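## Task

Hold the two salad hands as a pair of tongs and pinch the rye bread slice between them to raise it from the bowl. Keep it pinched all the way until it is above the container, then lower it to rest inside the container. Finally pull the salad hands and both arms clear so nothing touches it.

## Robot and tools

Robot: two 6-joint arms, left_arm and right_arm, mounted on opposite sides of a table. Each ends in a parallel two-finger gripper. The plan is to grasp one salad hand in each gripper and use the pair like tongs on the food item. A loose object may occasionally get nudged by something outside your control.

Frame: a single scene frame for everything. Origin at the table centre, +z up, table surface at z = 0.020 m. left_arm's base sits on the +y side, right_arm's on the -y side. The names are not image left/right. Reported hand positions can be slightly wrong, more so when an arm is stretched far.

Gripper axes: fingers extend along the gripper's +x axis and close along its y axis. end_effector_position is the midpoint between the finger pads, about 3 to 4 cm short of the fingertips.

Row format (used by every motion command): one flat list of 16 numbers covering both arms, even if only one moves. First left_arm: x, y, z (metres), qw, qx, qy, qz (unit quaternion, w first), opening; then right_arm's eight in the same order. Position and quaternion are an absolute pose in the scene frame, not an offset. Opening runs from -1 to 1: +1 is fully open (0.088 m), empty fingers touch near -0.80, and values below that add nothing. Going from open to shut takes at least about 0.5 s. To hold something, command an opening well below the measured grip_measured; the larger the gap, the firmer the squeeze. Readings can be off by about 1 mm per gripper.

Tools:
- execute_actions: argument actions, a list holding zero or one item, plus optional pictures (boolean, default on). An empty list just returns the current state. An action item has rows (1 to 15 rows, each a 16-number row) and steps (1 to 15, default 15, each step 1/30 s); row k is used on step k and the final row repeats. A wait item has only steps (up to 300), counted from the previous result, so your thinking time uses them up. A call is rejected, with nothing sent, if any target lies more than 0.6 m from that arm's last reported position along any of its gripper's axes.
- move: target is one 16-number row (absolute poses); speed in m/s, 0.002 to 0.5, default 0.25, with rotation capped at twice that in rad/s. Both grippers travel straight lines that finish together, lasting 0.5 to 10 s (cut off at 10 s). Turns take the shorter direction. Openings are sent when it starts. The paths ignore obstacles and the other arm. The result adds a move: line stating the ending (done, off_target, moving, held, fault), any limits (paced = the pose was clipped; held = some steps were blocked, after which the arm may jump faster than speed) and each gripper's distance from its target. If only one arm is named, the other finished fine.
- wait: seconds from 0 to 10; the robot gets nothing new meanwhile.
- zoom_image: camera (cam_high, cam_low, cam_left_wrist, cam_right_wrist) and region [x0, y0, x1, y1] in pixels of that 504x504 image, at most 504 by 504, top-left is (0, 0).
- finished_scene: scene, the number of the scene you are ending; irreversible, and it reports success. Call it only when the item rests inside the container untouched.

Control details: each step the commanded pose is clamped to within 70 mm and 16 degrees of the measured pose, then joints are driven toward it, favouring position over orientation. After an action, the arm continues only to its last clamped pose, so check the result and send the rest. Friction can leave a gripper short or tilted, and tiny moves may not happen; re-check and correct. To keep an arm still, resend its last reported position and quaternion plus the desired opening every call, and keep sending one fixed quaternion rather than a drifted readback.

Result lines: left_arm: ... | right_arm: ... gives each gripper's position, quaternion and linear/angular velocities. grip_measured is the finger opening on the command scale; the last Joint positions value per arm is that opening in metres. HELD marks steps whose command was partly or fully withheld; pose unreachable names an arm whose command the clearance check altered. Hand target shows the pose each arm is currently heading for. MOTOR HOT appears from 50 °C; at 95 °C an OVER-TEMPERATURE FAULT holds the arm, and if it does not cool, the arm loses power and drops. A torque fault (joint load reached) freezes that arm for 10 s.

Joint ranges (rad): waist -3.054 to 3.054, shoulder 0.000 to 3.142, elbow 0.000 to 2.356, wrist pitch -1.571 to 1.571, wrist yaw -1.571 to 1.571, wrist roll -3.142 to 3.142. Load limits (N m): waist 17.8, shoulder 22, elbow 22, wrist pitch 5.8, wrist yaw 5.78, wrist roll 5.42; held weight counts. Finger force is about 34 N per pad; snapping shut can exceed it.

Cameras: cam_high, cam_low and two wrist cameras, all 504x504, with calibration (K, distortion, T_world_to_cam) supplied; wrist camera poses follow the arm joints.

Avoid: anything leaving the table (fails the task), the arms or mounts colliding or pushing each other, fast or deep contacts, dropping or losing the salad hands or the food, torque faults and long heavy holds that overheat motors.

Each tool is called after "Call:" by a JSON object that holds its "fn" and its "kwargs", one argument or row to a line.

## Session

Call:
{"fn": "execute_actions", "kwargs": {
  "actions": []
}}

Scene clock: 0.00 s of 4567.00 s.
left_arm: end_effector_position=(-0.1440, +0.2248, +0.2030) grip_measured=+0.844 end_effector_quat_wxyz=(-0.639, +0.331, -0.692, -0.060) end_effector_velocity=(-0.003, +0.001, +0.000) end_effector_angular_velocity=(-0.002, +0.013, -0.003) | right_arm: end_effector_position=(+0.0015, -0.2147, +0.2233) grip_measured=+0.852 end_effector_quat_wxyz=(+0.731, +0.026, +0.677, -0.084) end_effector_velocity=(+0.002, +0.001, -0.000) end_effector_angular_velocity=(+0.006, -0.007, +0.005)
Joint positions: left_arm=[-0.636  1.286  1.088 -1.073 -0.259 -2.74   0.08 ] | right_arm=[-0.043  1.54   1.435 -1.55   0.073  1.687  0.081]
Joint velocities: left_arm=[-0.007 -0.002 -0.002  0.007  0.007 -0.007 -0.   ] | right_arm=[-0.002 -0.002 -0.002  0.007  0.007 -0.007 -0.   ]
Motor temperatures (°C, as the motors report them): left_arm=[29 35 35 38 30 32] | right_arm=[33 32 34 35 32 29]
Heat: left arm: hottest wrist pitch 38 °C (+0.0 °C/min); right arm: hottest wrist pitch 35 °C (+0.0 °C/min).
Hand target (left_arm): -0.144, +0.225, +0.203; +0.639, -0.331, +0.692, +0.060
Hand target (right_arm): +0.002, -0.215, +0.223; +0.731, +0.026, +0.677, -0.084
camera_calibration (this result's frames):
cam_left_wrist: T_world_to_cam=[[0.520638, -0.787374, 0.330118, 0.200256], [-0.806345, -0.326386, 0.493235, -0.115662], [-0.280614, -0.522986, -0.804824, 0.318889], [0, 0, 0, 1]] pos_world=[-0.108039, 0.286701, 0.24759]
cam_right_wrist: T_world_to_cam=[[-0.16376, -0.986175, 0.02533, -0.201782], [-0.941247, 0.163884, 0.295291, -0.006156], [-0.29536, 0.0245151, -0.955072, 0.294724], [0, 0, 0, 1]] pos_world=[0.0482114, -0.205209, 0.288411]

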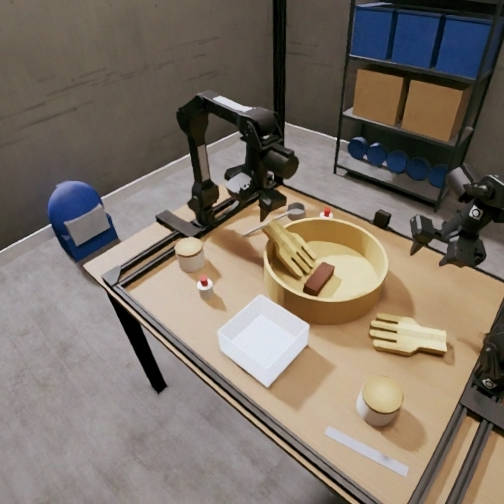

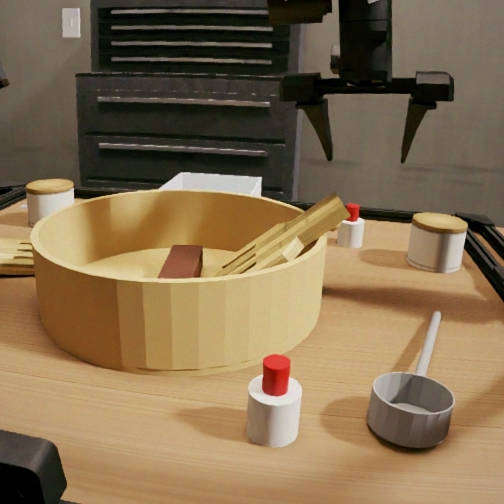

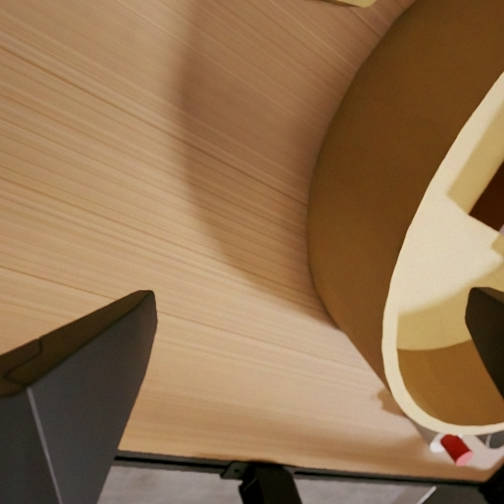

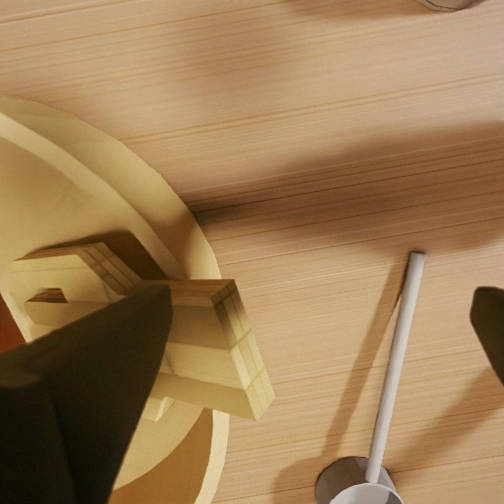

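Call:
{"fn": "zoom_image", "kwargs": {
  "camera": "cam_high",
  "region": [210,190,470,400]
}}

Call:
{"fn": "zoom_image", "kwargs": {
  "camera": "cam_low",
  "region": [0,160,380,380]
}}

Region (210, 190, 470, 400) of cam_high's 504x504 image, scaled by 1.938, with more detail than that image has; it fills the top 407 rows of this view, and the rest is white.

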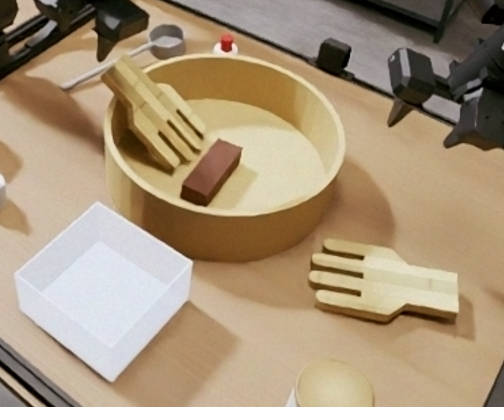

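Region (0, 160, 380, 380) of cam_low's 504x504 image, scaled by 1.326, with more detail than that image has; it fills the top 292 rows of this view, and the rest is white.

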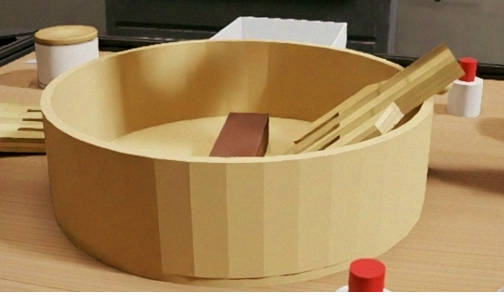

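Call:
{"fn": "move", "kwargs": {
  "target": [-0.04,0.32,0.12,0.718,0.28,0.415,-0.484,1,-0.012,-0.225,0.175,0.579,-0.27,0.211,0.741,1]
}}

Call:
{"fn": "move", "kwargs": {
  "target": [-0.033,0.305,0.057,0.718,0.28,0.415,-0.484,1,-0.022,-0.178,0.131,0.579,-0.27,0.211,0.741,1],
  "speed": 0.1
}}

Scene clock: 8.20 s of 4567.00 s.
left_arm: end_effector_position=(-0.0412, +0.3173, +0.1241) grip_measured=+1.000 end_effector_quat_wxyz=(+0.720, +0.273, +0.413, -0.486) end_effector_velocity=(+0.007, +0.003, -0.001) end_effector_angular_velocity=(+0.005, -0.041, -0.017) | right_arm: end_effector_position=(-0.0119, -0.2242, +0.1785) grip_measured=+1.000 end_effector_quat_wxyz=(+0.581, -0.267, +0.210, +0.740) end_effector_velocity=(-0.003, -0.001, -0.001) end_effector_angular_velocity=(-0.001, +0.011, +0.018)
Joint positions: left_arm=[-0.619  0.662  0.474 -1.07  -0.44  -0.938  0.088] | right_arm=[-0.286  0.739  0.503 -0.529 -0.397 -0.355  0.088]
Joint velocities: left_arm=[ 0.007 -0.017 -0.007 -0.022 -0.022  0.037  0.   ] | right_arm=[-0.002 -0.002 -0.002 -0.007 -0.022 -0.007  0.   ]
Motor temperatures (°C, as the motors report them): left_arm=[29 35 36 38 31 32] | right_arm=[33 32 35 35 32 29]
Heat: left arm: hottest wrist pitch 38 °C (+0.0 °C/min); right arm: hottest elbow 35 °C (+0.0 °C/min).
Hand target (left_arm): -0.040, +0.320, +0.120; +0.718, +0.280, +0.415, -0.484
Hand target (right_arm): -0.012, -0.225, +0.175; +0.579, -0.268, +0.213, +0.740
Off the commanded pose (left_arm): 0.005 m, 1 deg.
Off the commanded pose (right_arm): 0.004 m, 0 deg.
After step 90, 0.23 s passed at rest.
move: done; limits=held; held on 14 of 149 steps (left_arm)
pose unreachable (left arm): on one or more control steps of this call this arm could not follow its commanded pose, so it was not sent that pose on those steps. It may still have moved: this result reports where it is.
cause: the commanded pose would bring two parts of the arm too close to each other (joints 3 (elbow) to 6 (wrist roll) lie between them).
camera_calibration (this result's frames):
cam_left_wrist: T_world_to_cam=[[-0.928897, -0.370113, -0.0129025, 0.0961084], [-0.363108, 0.917062, -0.164774, -0.258334], [0.0728172, -0.148373, -0.986247, 0.250869], [0, 0, 0, 1]] pos_world=[-0.0227959, 0.309701, 0.206092]
cam_right_wrist: T_world_to_cam=[[0.962445, 0.268605, -0.0393782, 0.0941125], [0.218303, -0.851975, -0.475901, -0.0802682], [-0.161379, 0.449432, -0.878617, 0.331386], [0, 0, 0, 1]] pos_world=[-0.0195766, -0.242601, 0.256667]

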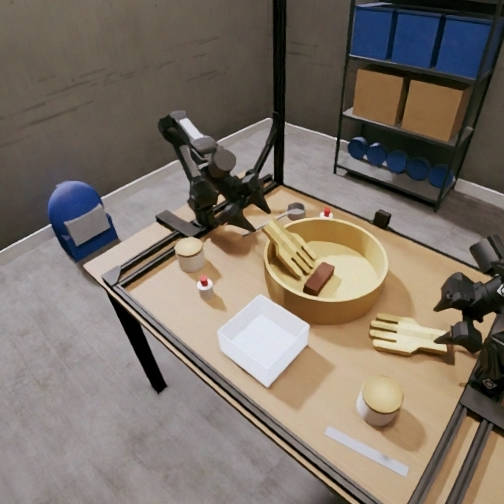

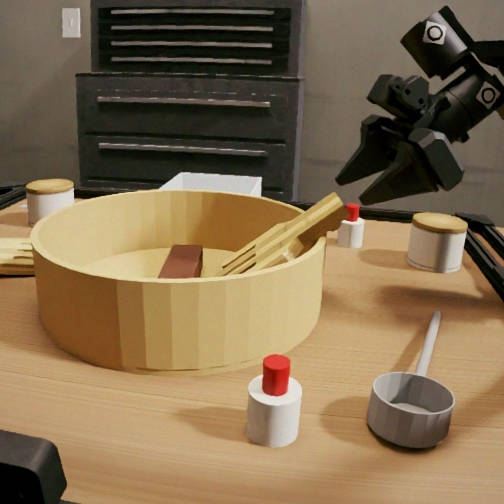

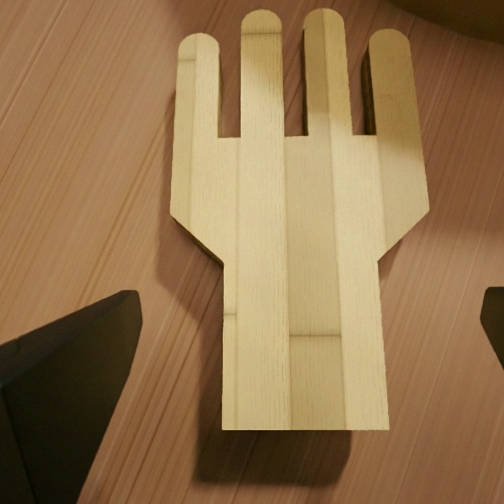

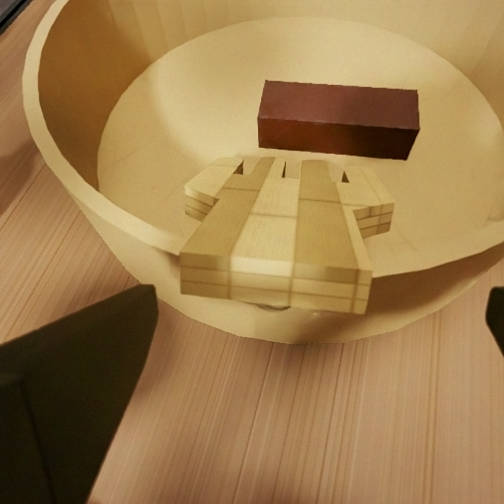

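Scene clock: 9.40 s of 4567.00 s.
left_arm: end_effector_position=(-0.0338, +0.3033, +0.0617) grip_measured=+1.000 end_effector_quat_wxyz=(+0.719, +0.274, +0.413, -0.487) end_effector_velocity=(-0.002, -0.006, -0.001) end_effector_angular_velocity=(-0.020, +0.015, +0.003) | right_arm: end_effector_position=(-0.0210, -0.1753, +0.1397) grip_measured=+1.000 end_effector_quat_wxyz=(+0.583, -0.262, +0.201, +0.742) end_effector_velocity=(-0.001, +0.002, -0.003) end_effector_angular_velocity=(-0.003, +0.011, +0.003)
Joint positions: left_arm=[-0.467  0.736  0.233 -0.691 -0.389 -0.779  0.088] | right_arm=[-0.157  1.027  0.419 -0.105 -0.305 -0.263  0.088]
Joint velocities: left_arm=[ 0.012  0.017 -0.007  0.051  0.007  0.007  0.   ] | right_arm=[ 0.002  0.022 -0.002  0.022 -0.007  0.007  0.   ]
Motor temperatures (°C, as the motors report them): left_arm=[29 35 36 38 31 32] | right_arm=[33 32 35 35 32 29]
Heat: left arm: hottest wrist pitch 38 °C (+0.0 °C/min); right arm: hottest elbow 35 °C (+0.0 °C/min).
Hand target (left_arm): -0.033, +0.306, +0.057; +0.718, +0.280, +0.415, -0.484
Hand target (right_arm): -0.022, -0.179, +0.131; +0.579, -0.270, +0.211, +0.740
Off the commanded pose (left_arm): 0.005 m, 1 deg.
Off the commanded pose (right_arm): 0.009 m, 1 deg.
move: off_target (right_arm)
camera_calibration (this result's frames):
cam_left_wrist: T_world_to_cam=[[-0.929526, -0.368498, -0.0138103, 0.0964733], [-0.361328, 0.917642, -0.165456, -0.253145], [0.073643, -0.148805, -0.986121, 0.186856], [0, 0, 0, 1]] pos_world=[-0.0155545, 0.295651, 0.143711]
cam_right_wrist: T_world_to_cam=[[0.961816, 0.271845, -0.0317909, 0.0876096], [0.221622, -0.841702, -0.492362, -0.0509353], [-0.160605, 0.466516, -0.86981, 0.275595], [0, 0, 0, 1]] pos_world=[-0.028714, -0.195258, 0.217422]

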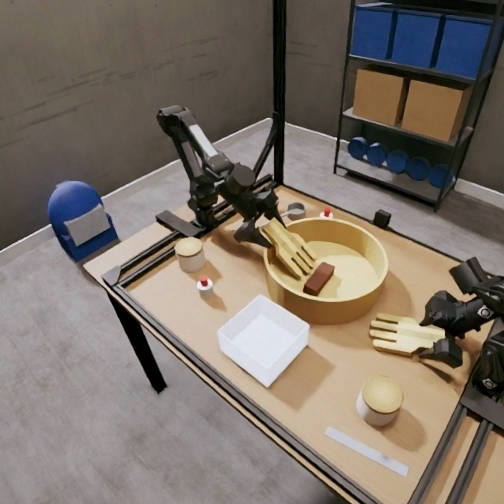

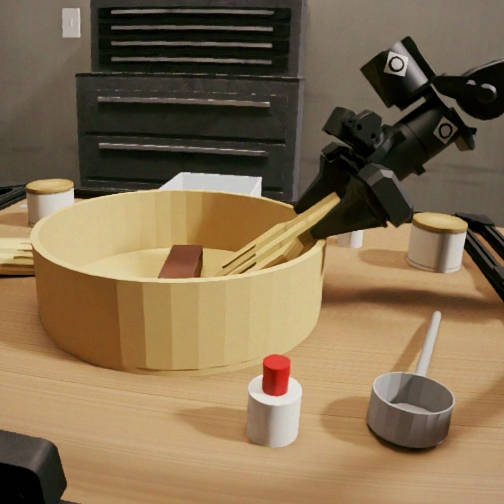

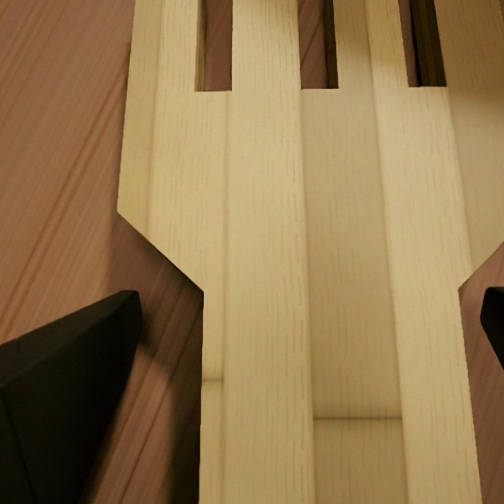

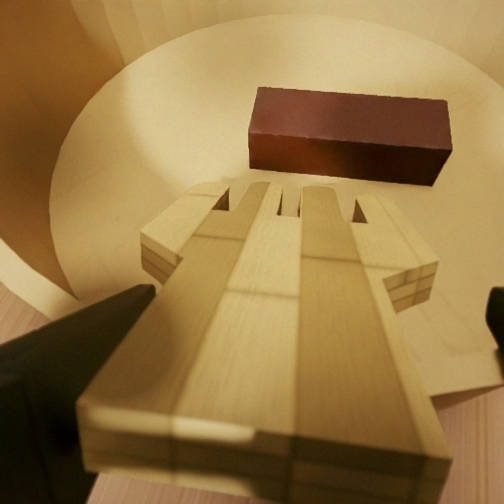

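Call:
{"fn": "move", "kwargs": {
  "target": [-0.036,0.308,0.054,0.718,0.28,0.415,-0.484,1,-0.028,-0.183,0.141,0.579,-0.27,0.211,0.741,1]
}}

Call:
{"fn": "move", "kwargs": {
  "target": [-0.036,0.308,0.054,0.718,0.28,0.415,-0.484,0.25,-0.028,-0.183,0.141,0.579,-0.27,0.211,0.741,0.25]
}}

Call:
{"fn": "move", "kwargs": {
  "target": [-0.02,0.27,0.15,0.779,0.191,0.284,-0.525,0.25,-0.035,-0.15,0.19,0.579,-0.27,0.211,0.741,0.25],
  "speed": 0.08
}}

Scene clock: 10.60 s of 4567.00 s.
left_arm: end_effector_position=(-0.0375, +0.3057, +0.0579) grip_measured=+1.000 end_effector_quat_wxyz=(+0.717, +0.275, +0.416, -0.487) end_effector_velocity=(+0.003, +0.002, -0.002) end_effector_angular_velocity=(+0.004, -0.023, +0.002) | right_arm: end_effector_position=(-0.0268, -0.1823, +0.1409) grip_measured=+1.000 end_effector_quat_wxyz=(+0.580, -0.268, +0.210, +0.740) end_effector_velocity=(+0.003, -0.002, -0.002) end_effector_angular_velocity=(-0.011, -0.039, -0.006)
Joint positions: left_arm=[-0.501  0.747  0.223 -0.685 -0.392 -0.815  0.088] | right_arm=[-0.127  0.988  0.422 -0.163 -0.279 -0.241  0.088]
Joint velocities: left_arm=[-0.012  0.002 -0.007 -0.007 -0.022 -0.007  0.   ] | right_arm=[ 0.007 -0.007  0.002 -0.022  0.037 -0.022  0.   ]
Motor temperatures (°C, as the motors report them): left_arm=[29 35 36 38 31 32] | right_arm=[33 32 35 35 32 29]
Heat: left arm: hottest wrist pitch 38 °C (+0.0 °C/min); right arm: hottest elbow 35 °C (+0.0 °C/min).
Hand target (left_arm): -0.036, +0.308, +0.054; +0.718, +0.280, +0.415, -0.484
Hand target (right_arm): -0.028, -0.183, +0.141; +0.579, -0.270, +0.210, +0.740
Off the commanded pose (left_arm): 0.005 m, 1 deg.
Off the commanded pose (right_arm): 0.001 m, 0 deg.
move: done
camera_calibration (this result's frames):
cam_left_wrist: T_world_to_cam=[[-0.930144, -0.367082, -0.00912498, 0.0931622], [-0.361153, 0.919045, -0.157874, -0.258173], [0.0663389, -0.14355, -0.987417, 0.181891], [0, 0, 0, 1]] pos_world=[-0.0186521, 0.297581, 0.139694]
cam_right_wrist: T_world_to_cam=[[0.962334, 0.26906, -0.0389872, 0.0956781], [0.2192, -0.85271, -0.474171, -0.0595745], [-0.160825, 0.447765, -0.879569, 0.276964], [0, 0, 0, 1]] pos_world=[-0.0344727, -0.200557, 0.219091]

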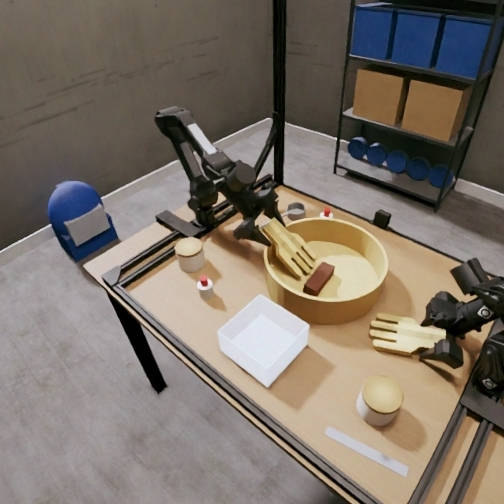

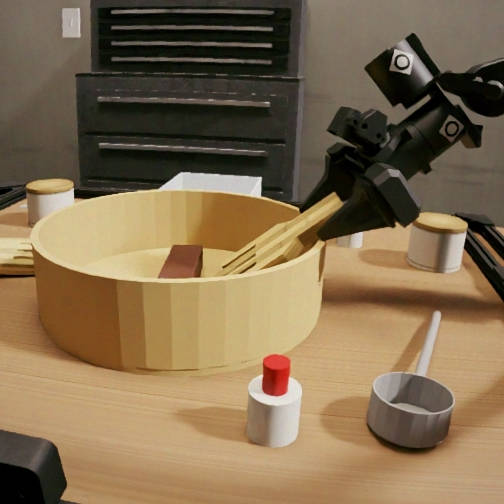

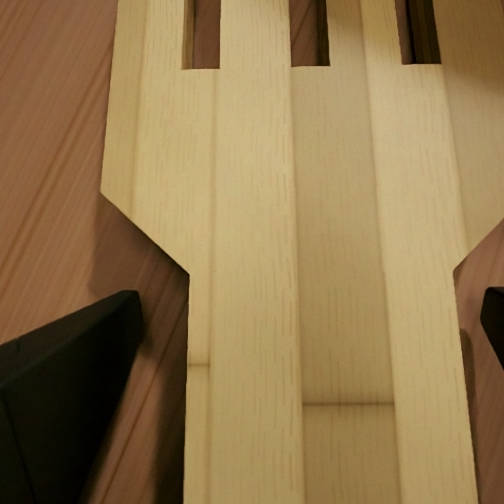

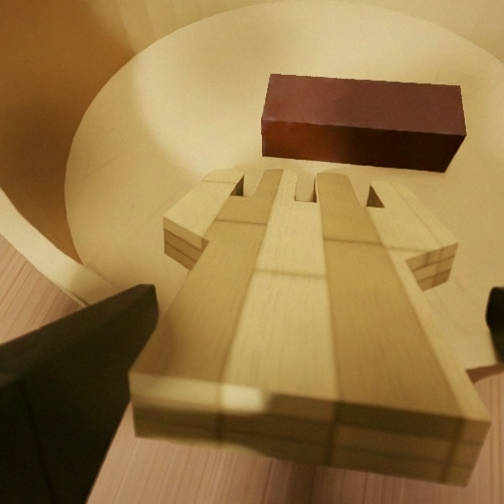

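Scene clock: 11.30 s of 4567.00 s.
left_arm: end_effector_position=(-0.0376, +0.3056, +0.0579) grip_measured=+0.392 end_effector_quat_wxyz=(+0.717, +0.274, +0.416, -0.487) end_effector_velocity=(+0.001, +0.005, -0.002) end_effector_angular_velocity=(+0.021, -0.001, +0.001) | right_arm: end_effector_position=(-0.0281, -0.1825, +0.1408) grip_measured=+0.431 end_effector_quat_wxyz=(+0.578, -0.267, +0.211, +0.742) end_effector_velocity=(+0.001, +0.000, +0.001) end_effector_angular_velocity=(+0.012, -0.012, +0.012)
Joint positions: left_arm=[-0.502  0.748  0.223 -0.684 -0.393 -0.816  0.058] | right_arm=[-0.124  0.988  0.422 -0.164 -0.283 -0.24   0.06 ]
Joint velocities: left_arm=[-0.002 -0.002 -0.002 -0.022  0.007 -0.007 -0.   ] | right_arm=[-0.007 -0.002 -0.002  0.007 -0.007 -0.022 -0.   ]
Motor temperatures (°C, as the motors report them): left_arm=[29 35 36 38 31 32] | right_arm=[33 32 35 35 32 29]
Heat: left arm: hottest wrist pitch 38 °C (+0.0 °C/min); right arm: hottest elbow 35 °C (+0.0 °C/min).
Hand target (left_arm): -0.036, +0.308, +0.054; +0.718, +0.280, +0.415, -0.484
Hand target (right_arm): -0.028, -0.183, +0.141; +0.578, -0.270, +0.211, +0.740
Off the commanded pose (left_arm): 0.005 m, 1 deg.
Off the commanded pose (right_arm): 0.001 m, 0 deg.
move: done
camera_calibration (this result's frames):
cam_left_wrist: T_world_to_cam=[[-0.930168, -0.367013, -0.00942565, 0.0930594], [-0.360987, 0.918971, -0.158681, -0.258016], [0.0668999, -0.144198, -0.987285, 0.182115], [0, 0, 0, 1]] pos_world=[-0.0187632, 0.297524, 0.139735]
cam_right_wrist: T_world_to_cam=[[0.960859, 0.273653, -0.0431766, 0.0984466], [0.221388, -0.852155, -0.474152, -0.0593439], [-0.166546, 0.446034, -0.879384, 0.276289], [0, 0, 0, 1]] pos_world=[-0.0354405, -0.200744, 0.219076]

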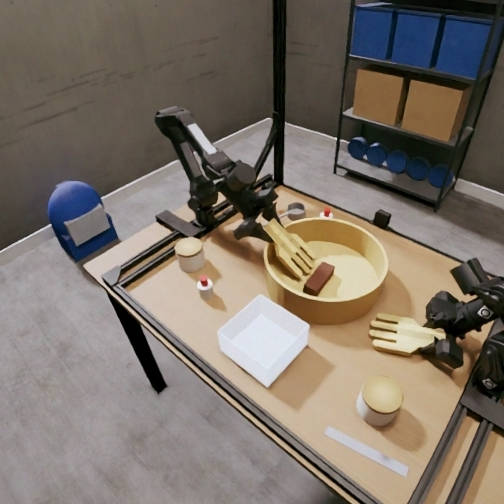

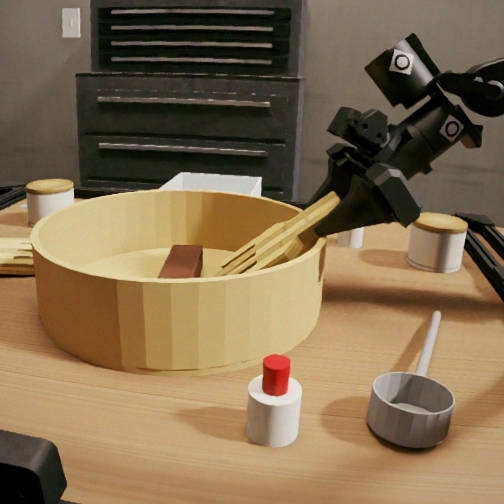

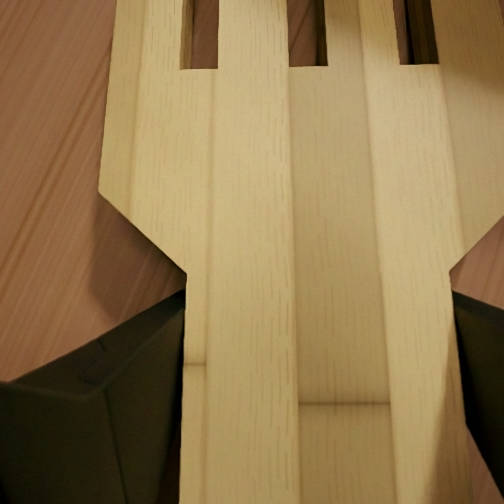

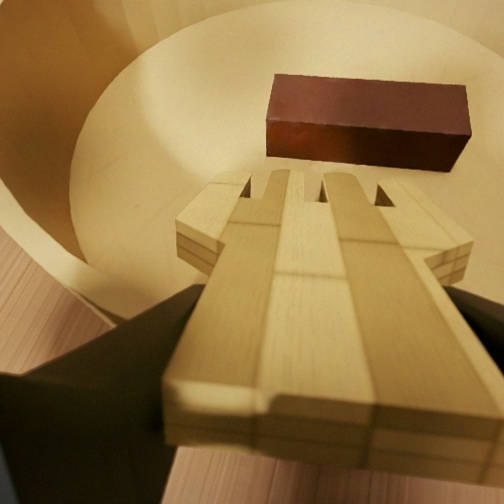

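Scene clock: 13.80 s of 4567.00 s.
left_arm: end_effector_position=(-0.0211, +0.2722, +0.1411) grip_measured=+0.392 end_effector_quat_wxyz=(+0.774, +0.204, +0.289, -0.525) end_effector_velocity=(+0.001, +0.003, -0.003) end_effector_angular_velocity=(+0.020, -0.008, -0.007) | right_arm: end_effector_position=(-0.0344, -0.1528, +0.1843) grip_measured=+0.428 end_effector_quat_wxyz=(+0.577, -0.273, +0.215, +0.739) end_effector_velocity=(-0.003, -0.001, -0.000) end_effector_angular_velocity=(-0.005, +0.010, +0.019)
Joint positions: left_arm=[-0.495  0.587  0.374 -0.734 -0.617 -0.659  0.058] | right_arm=[-0.07   1.085  0.653 -0.303 -0.239 -0.206  0.06 ]
Joint velocities: left_arm=[ 0.002 -0.007 -0.002 -0.022  0.007  0.007  0.   ] | right_arm=[-0.002  0.002  0.002 -0.007 -0.022 -0.007 -0.   ]
Motor temperatures (°C, as the motors report them): left_arm=[29 35 36 38 31 32] | right_arm=[33 32 35 36 32 29]
Heat: left arm: hottest wrist pitch 38 °C (+0.0 °C/min); right arm: hottest wrist pitch 36 °C (+4.3 °C/min).
Hand target (left_arm): -0.021, +0.269, +0.149; +0.779, +0.191, +0.284, -0.526
Hand target (right_arm): -0.035, -0.150, +0.190; +0.579, -0.270, +0.211, +0.740
Off the commanded pose (left_arm): 0.009 m, 2 deg.
Off the commanded pose (right_arm): 0.006 m, 1 deg.
move: off_target (left_arm)
camera_calibration (this result's frames):
cam_left_wrist: T_world_to_cam=[[-0.930106, -0.365568, -0.0355421, 0.100192], [-0.309346, 0.831859, -0.460776, -0.140737], [0.198011, -0.417576, -0.886804, 0.321354], [0, 0, 0, 1]] pos_world=[-0.0139795, 0.28789, 0.223691]
cam_right_wrist: T_world_to_cam=[[0.961237, 0.272338, -0.0430777, 0.0979789], [0.22281, -0.859261, -0.460462, -0.0155738], [-0.162416, 0.433015, -0.886633, 0.299717], [0, 0, 0, 1]] pos_world=[-0.0420321, -0.169847, 0.262789]

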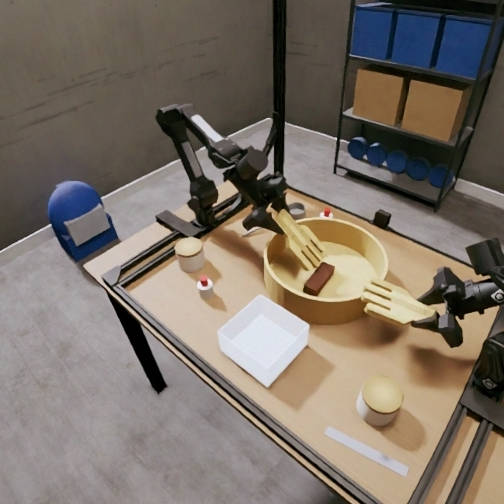

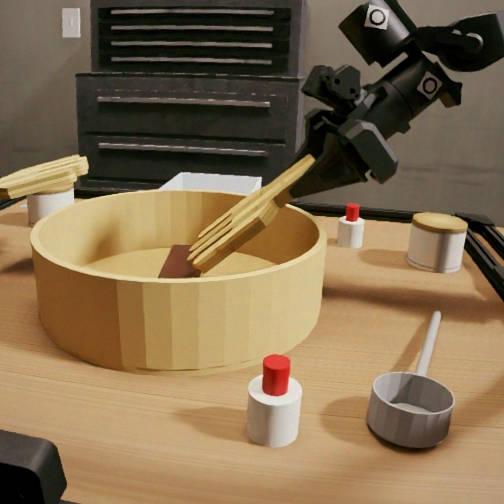

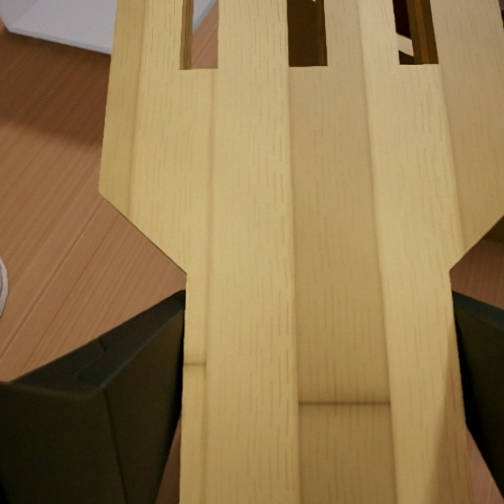

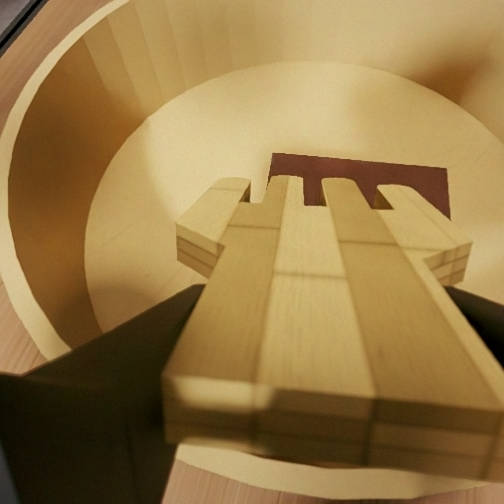

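Call:
{"fn": "move", "kwargs": {
  "target": [0.0,0.22,0.28,0.612,-0.354,0.612,-0.354,-1,0,-0.13,0.26,0.542,-0.455,0.455,0.542,-1]
}}

Call:
{"fn": "move", "kwargs": {
  "target": [0.01,0.10,0.28,-0.183,0.683,-0.683,-0.183,-1,0,-0.11,0.24,0.542,-0.455,0.455,0.542,-1]
}}

Scene clock: 18.27 s of 4567.00 s.
left_arm: end_effector_position=(-0.0006, +0.2204, +0.2714) grip_measured=+0.392 end_effector_quat_wxyz=(+0.615, -0.347, +0.617, -0.347) end_effector_velocity=(-0.002, +0.000, -0.001) end_effector_angular_velocity=(+0.007, +0.011, -0.005) | right_arm: end_effector_position=(-0.0012, -0.1312, +0.2586) grip_measured=+0.423 end_effector_quat_wxyz=(+0.539, -0.456, +0.453, +0.544) end_effector_velocity=(-0.000, -0.001, +0.002) end_effector_angular_velocity=(-0.012, +0.007, +0.006)
Joint positions: left_arm=[ 0.18   0.668  0.745 -0.629  0.156 -1.478  0.058] | right_arm=[-0.064  1.671  1.705 -1.431 -0.014 -0.07   0.06 ]
Joint velocities: left_arm=[-0.002  0.002  0.002 -0.007  0.007 -0.007  0.   ] | right_arm=[-0.002  0.007  0.017 -0.022 -0.007 -0.007 -0.   ]
Motor temperatures (°C, as the motors report them): left_arm=[29 35 38 39 31 32] | right_arm=[33 32 36 36 32 29]
Heat: left arm: hottest wrist pitch 39 °C (+3.3 °C/min); right arm: hottest elbow 36 °C (+3.3 °C/min).
Hand target (left_arm): -0.000, +0.219, +0.280; +0.610, -0.355, +0.613, -0.355
Hand target (right_arm): +0.000, -0.130, +0.260; +0.542, -0.456, +0.453, +0.542
Off the commanded pose (left_arm): 0.009 m, 1 deg.
Off the commanded pose (right_arm): 0.002 m, 0 deg.
move: off_target (left_arm)
camera_calibration (this result's frames):
cam_left_wrist: T_world_to_cam=[[-0.0166212, -0.530312, 0.847639, -0.0978165], [-0.932046, 0.315112, 0.178869, -0.0914176], [-0.361958, -0.787066, -0.499513, 0.387182], [0, 0, 0, 1]] pos_world=[0.053312, 0.281671, 0.292667]
cam_right_wrist: T_world_to_cam=[[0.998608, 0.00716466, -0.0522581, 0.0310358], [0.0178145, -0.978329, 0.206289, -0.158477], [-0.0496476, -0.206933, -0.977095, 0.301207], [0, 0, 0, 1]] pos_world=[-0.0132151, -0.0929353, 0.328622]

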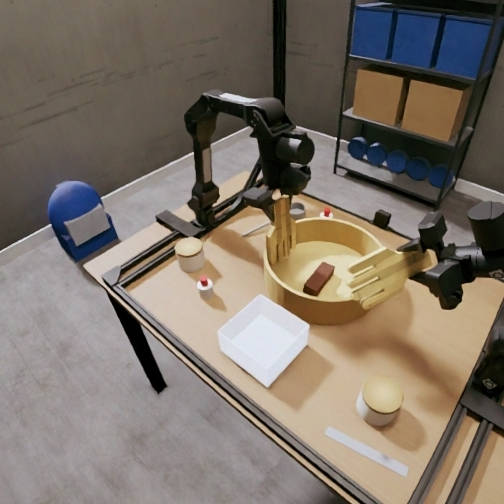

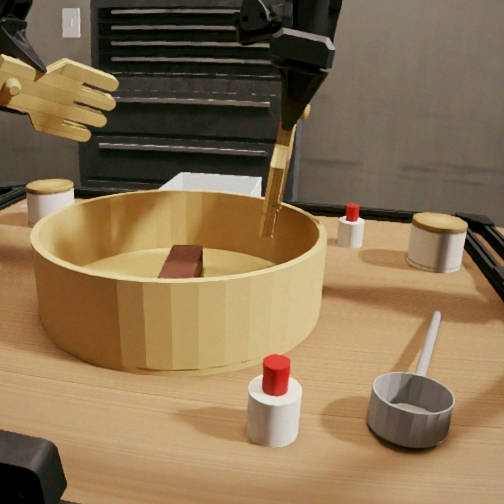

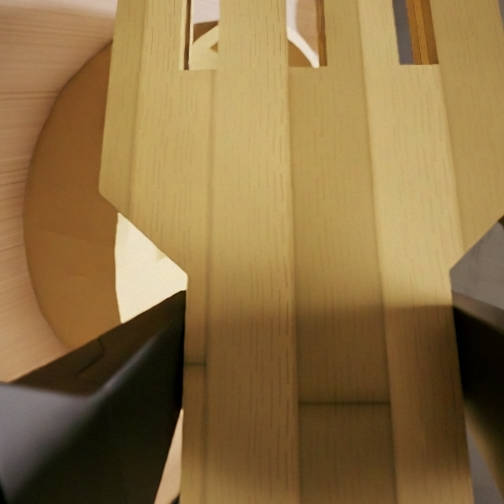

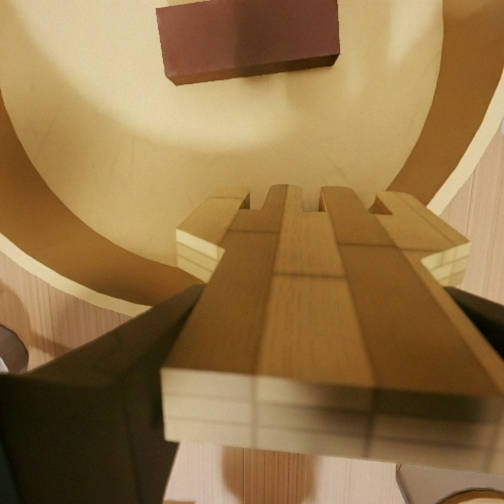

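Scene clock: 21.90 s of 4567.00 s.
left_arm: end_effector_position=(+0.0097, +0.1039, +0.2717) grip_measured=+0.392 end_effector_quat_wxyz=(-0.190, +0.680, -0.683, -0.190) end_effector_velocity=(+0.001, +0.001, +0.000) end_effector_angular_velocity=(+0.004, -0.005, +0.015) | right_arm: end_effector_position=(+0.0001, -0.1113, +0.2424) grip_measured=+0.420 end_effector_quat_wxyz=(+0.542, -0.453, +0.454, +0.544) end_effector_velocity=(+0.002, -0.002, +0.001) end_effector_angular_velocity=(-0.003, -0.011, +0.018)
Joint positions: left_arm=[ 0.134  1.17   0.927 -0.306  0.119 -3.071  0.058] | right_arm=[-0.064  1.729  1.705 -1.368 -0.014 -0.064  0.06 ]
Joint velocities: left_arm=[-0.007 -0.002  0.002 -0.007 -0.022 -0.007 -0.   ] | right_arm=[-0.002 -0.002  0.002 -0.007  0.007 -0.022  0.   ]
Motor temperatures (°C, as the motors report them): left_arm=[29 35 39 40 31 32] | right_arm=[33 32 36 35 32 29]
Heat: left arm: hottest wrist pitch 40 °C (+5.5 °C/min); right arm: hottest elbow 36 °C (+2.7 °C/min).
Hand target (left_arm): +0.010, +0.101, +0.280; -0.183, +0.683, -0.683, -0.183
Hand target (right_arm): +0.000, -0.110, +0.240; +0.542, -0.455, +0.455, +0.542
Off the commanded pose (left_arm): 0.009 m, 1 deg.
Off the commanded pose (right_arm): 0.003 m, 0 deg.
move: off_target (left_arm)
camera_calibration (this result's frames):
cam_left_wrist: T_world_to_cam=[[0.999656, -0.0255323, 0.00598383, 0.00668143], [-0.0103657, -0.175114, 0.984494, -0.222064], [-0.0240885, -0.984217, -0.175319, 0.228458], [0, 0, 0, 1]] pos_world=[-0.00347776, 0.186136, 0.258633]
cam_right_wrist: T_world_to_cam=[[0.998593, 0.00140379, -0.0530165, 0.028316], [0.0120918, -0.979347, 0.201823, -0.134711], [-0.0516383, -0.20218, -0.977986, 0.290307], [0, 0, 0, 1]] pos_world=[-0.0116563, -0.0732746, 0.312605]

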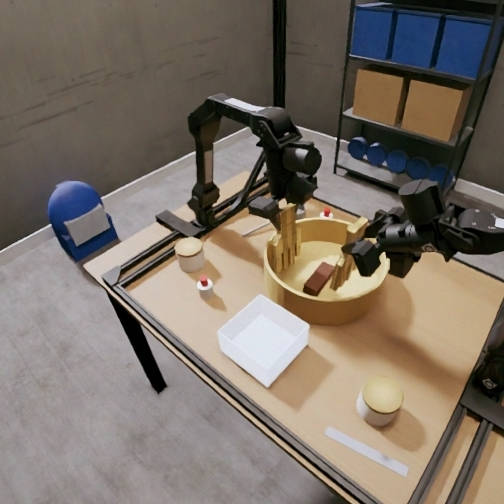

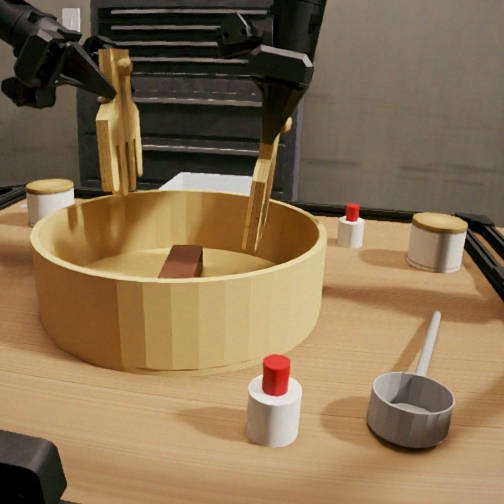

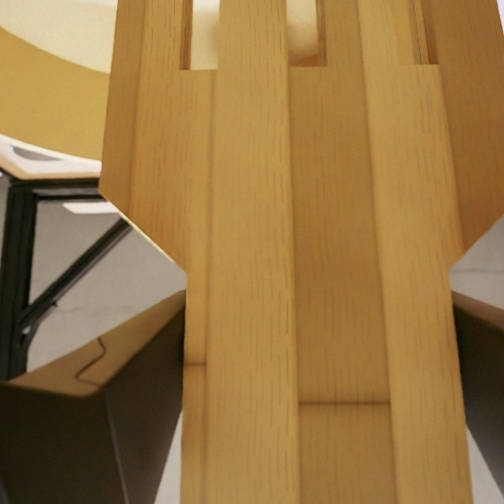

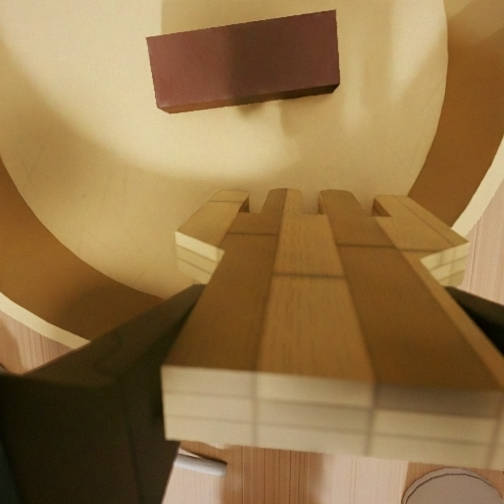

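Call:
{"fn": "move", "kwargs": {
  "target": [-0.01,0.06,0.23,-0.183,0.683,-0.683,-0.183,-1,-0.03,-0.095,0.23,0.542,-0.455,0.455,0.542,-1]
}}

Call:
{"fn": "move", "kwargs": {
  "target": [-0.01,0.055,0.162,-0.183,0.683,-0.683,-0.183,-1,-0.03,-0.09,0.19,0.542,-0.455,0.455,0.542,-1],
  "speed": 0.1
}}

Scene clock: 23.47 s of 4567.00 s.
left_arm: end_effector_position=(-0.0094, +0.0612, +0.2325) grip_measured=+0.392 end_effector_quat_wxyz=(-0.183, +0.682, -0.684, -0.182) end_effector_velocity=(+0.000, -0.002, -0.006) end_effector_angular_velocity=(+0.012, +0.016, +0.015) | right_arm: end_effector_position=(-0.0291, -0.0985, +0.2287) grip_measured=+0.419 end_effector_quat_wxyz=(+0.539, -0.457, +0.458, +0.540) end_effector_velocity=(-0.004, -0.001, -0.000) end_effector_angular_velocity=(-0.007, +0.006, +0.016)
Joint positions: left_arm=[ 0.041  1.35   0.874 -0.047  0.038 -3.12   0.058] | right_arm=[ 0.026  1.779  1.711 -1.337  0.002  0.026  0.06 ]
Joint velocities: left_arm=[-0.002  0.017 -0.002  0.007 -0.007 -0.022  0.   ] | right_arm=[ 0.007  0.002  0.002 -0.007 -0.007 -0.007 -0.   ]
Motor temperatures (°C, as the motors report them): left_arm=[29 35 39 40 31 32] | right_arm=[33 33 36 35 32 29]
Heat: left arm: hottest wrist pitch 40 °C (+5.1 °C/min); right arm: hottest elbow 36 °C (+2.6 °C/min).
Hand target (left_arm): -0.010, +0.061, +0.230; -0.183, +0.683, -0.683, -0.183
Hand target (right_arm): -0.030, -0.095, +0.230; +0.542, -0.455, +0.454, +0.541
Off the commanded pose (left_arm): 0.003 m, 0 deg.
Off the commanded pose (right_arm): 0.004 m, 1 deg.
move: done
camera_calibration (this result's frames):
cam_left_wrist: T_world_to_cam=[[0.999675, -0.024209, 0.00800062, 0.0243491], [-0.0116218, -0.153355, 0.988103, -0.193272], [-0.022694, -0.987875, -0.153587, 0.174341], [0, 0, 0, 1]] pos_world=[-0.0226308, 0.143178, 0.217555]
cam_right_wrist: T_world_to_cam=[[0.998617, -0.000779933, -0.0525751, 0.0564177], [0.0105583, -0.97655, 0.215033, -0.121903], [-0.0515099, -0.215291, -0.975191, 0.276079], [0, 0, 0, 1]] pos_world=[-0.0408318, -0.0595631, 0.298409]

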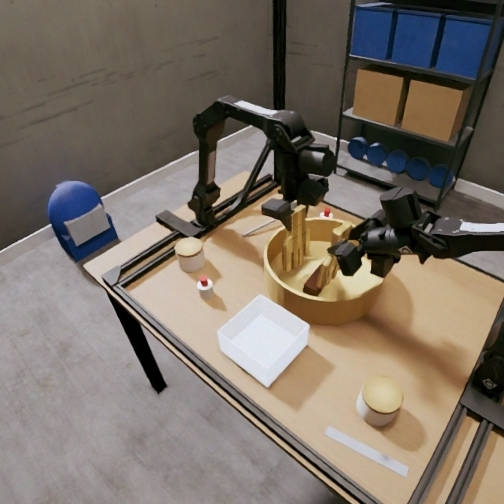

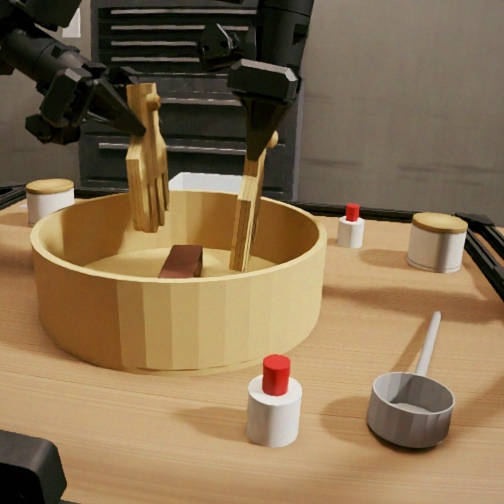

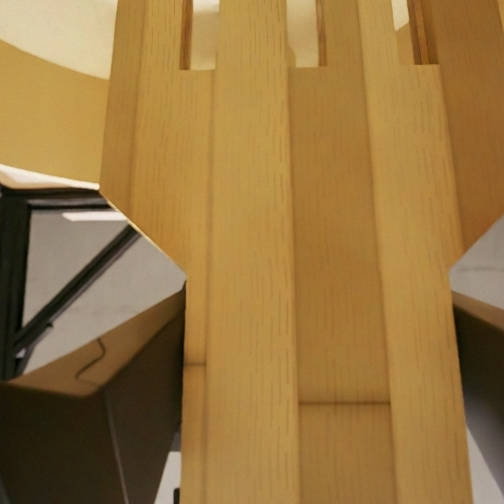

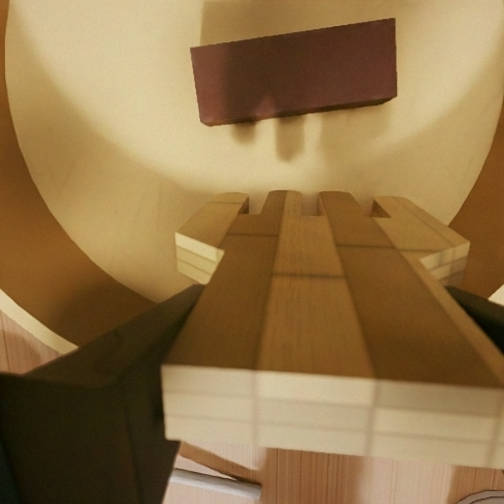

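Scene clock: 24.53 s of 4567.00 s.
left_arm: end_effector_position=(-0.0095, +0.0534, +0.1732) grip_measured=+0.392 end_effector_quat_wxyz=(-0.175, +0.684, -0.686, -0.175) end_effector_velocity=(+0.000, -0.003, +0.002) end_effector_angular_velocity=(-0.032, +0.002, +0.007) | right_arm: end_effector_position=(-0.0294, -0.0891, +0.1995) grip_measured=+0.419 end_effector_quat_wxyz=(+0.545, -0.449, +0.450, +0.547) end_effector_velocity=(+0.000, -0.000, -0.001) end_effector_angular_velocity=(+0.003, -0.006, -0.006)
Joint positions: left_arm=[ 0.04   1.477  0.706  0.271  0.038 -3.122  0.058] | right_arm=[ 0.026  1.779  1.59  -1.188  0.002  0.026  0.06 ]
Joint velocities: left_arm=[-0.002  0.007 -0.012  0.051 -0.007 -0.007  0.   ] | right_arm=[ 0.002 -0.002 -0.007  0.007  0.007  0.007 -0.   ]
Motor temperatures (°C, as the motors report them): left_arm=[29 35 39 40 31 32] | right_arm=[33 33 36 35 32 29]
Heat: left arm: hottest wrist pitch 40 °C (+4.9 °C/min); right arm: hottest elbow 36 °C (+2.4 °C/min).
Hand target (left_arm): -0.010, +0.056, +0.162; -0.183, +0.683, -0.683, -0.183
Hand target (right_arm): -0.030, -0.090, +0.190; +0.542, -0.455, +0.455, +0.542
Off the commanded pose (left_arm): 0.011 m, 1 deg.
Off the commanded pose (right_arm): 0.010 m, 1 deg.
move: off_target (left_arm, right_arm)
camera_calibration (this result's frames):
cam_left_wrist: T_world_to_cam=[[0.999689, -0.0237225, 0.00766622, 0.0247466], [-0.0107047, -0.130736, 0.991359, -0.137654], [-0.0225153, -0.991133, -0.130949, 0.15371], [0, 0, 0, 1]] pos_world=[-0.0227517, 0.134937, 0.156403]
cam_right_wrist: T_world_to_cam=[[0.998577, 0.000714329, -0.0533213, 0.0554203], [0.0107085, -0.982228, 0.187386, -0.101385], [-0.0522398, -0.18769, -0.980838, 0.253191], [0, 0, 0, 1]] pos_world=[-0.0410291, -0.0521018, 0.270292]

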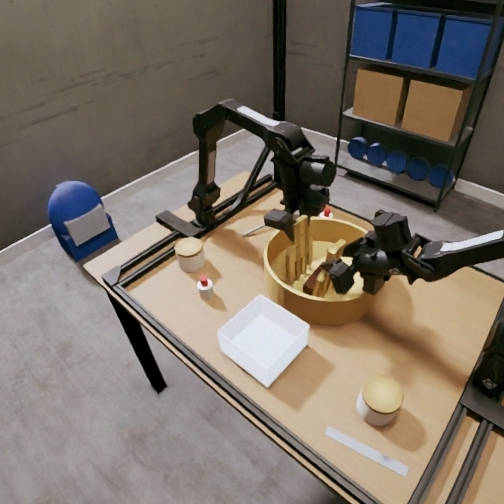

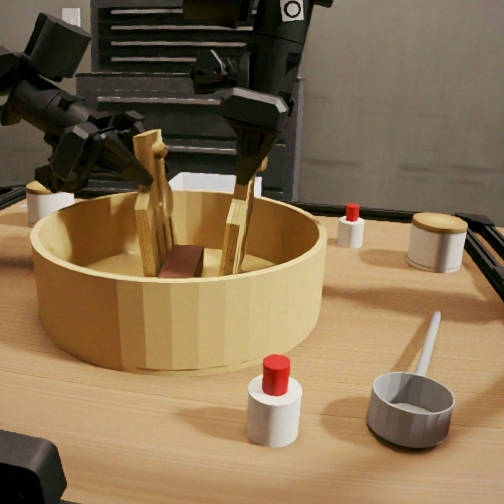

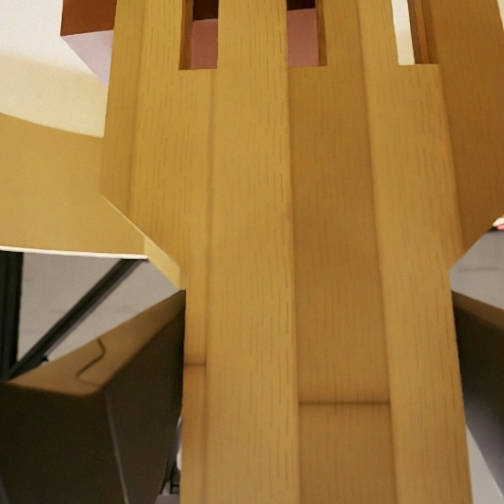

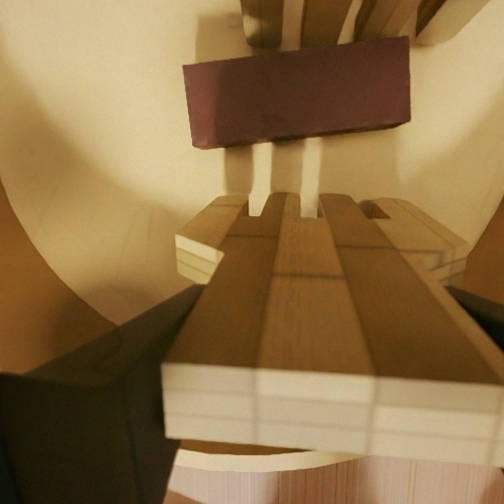

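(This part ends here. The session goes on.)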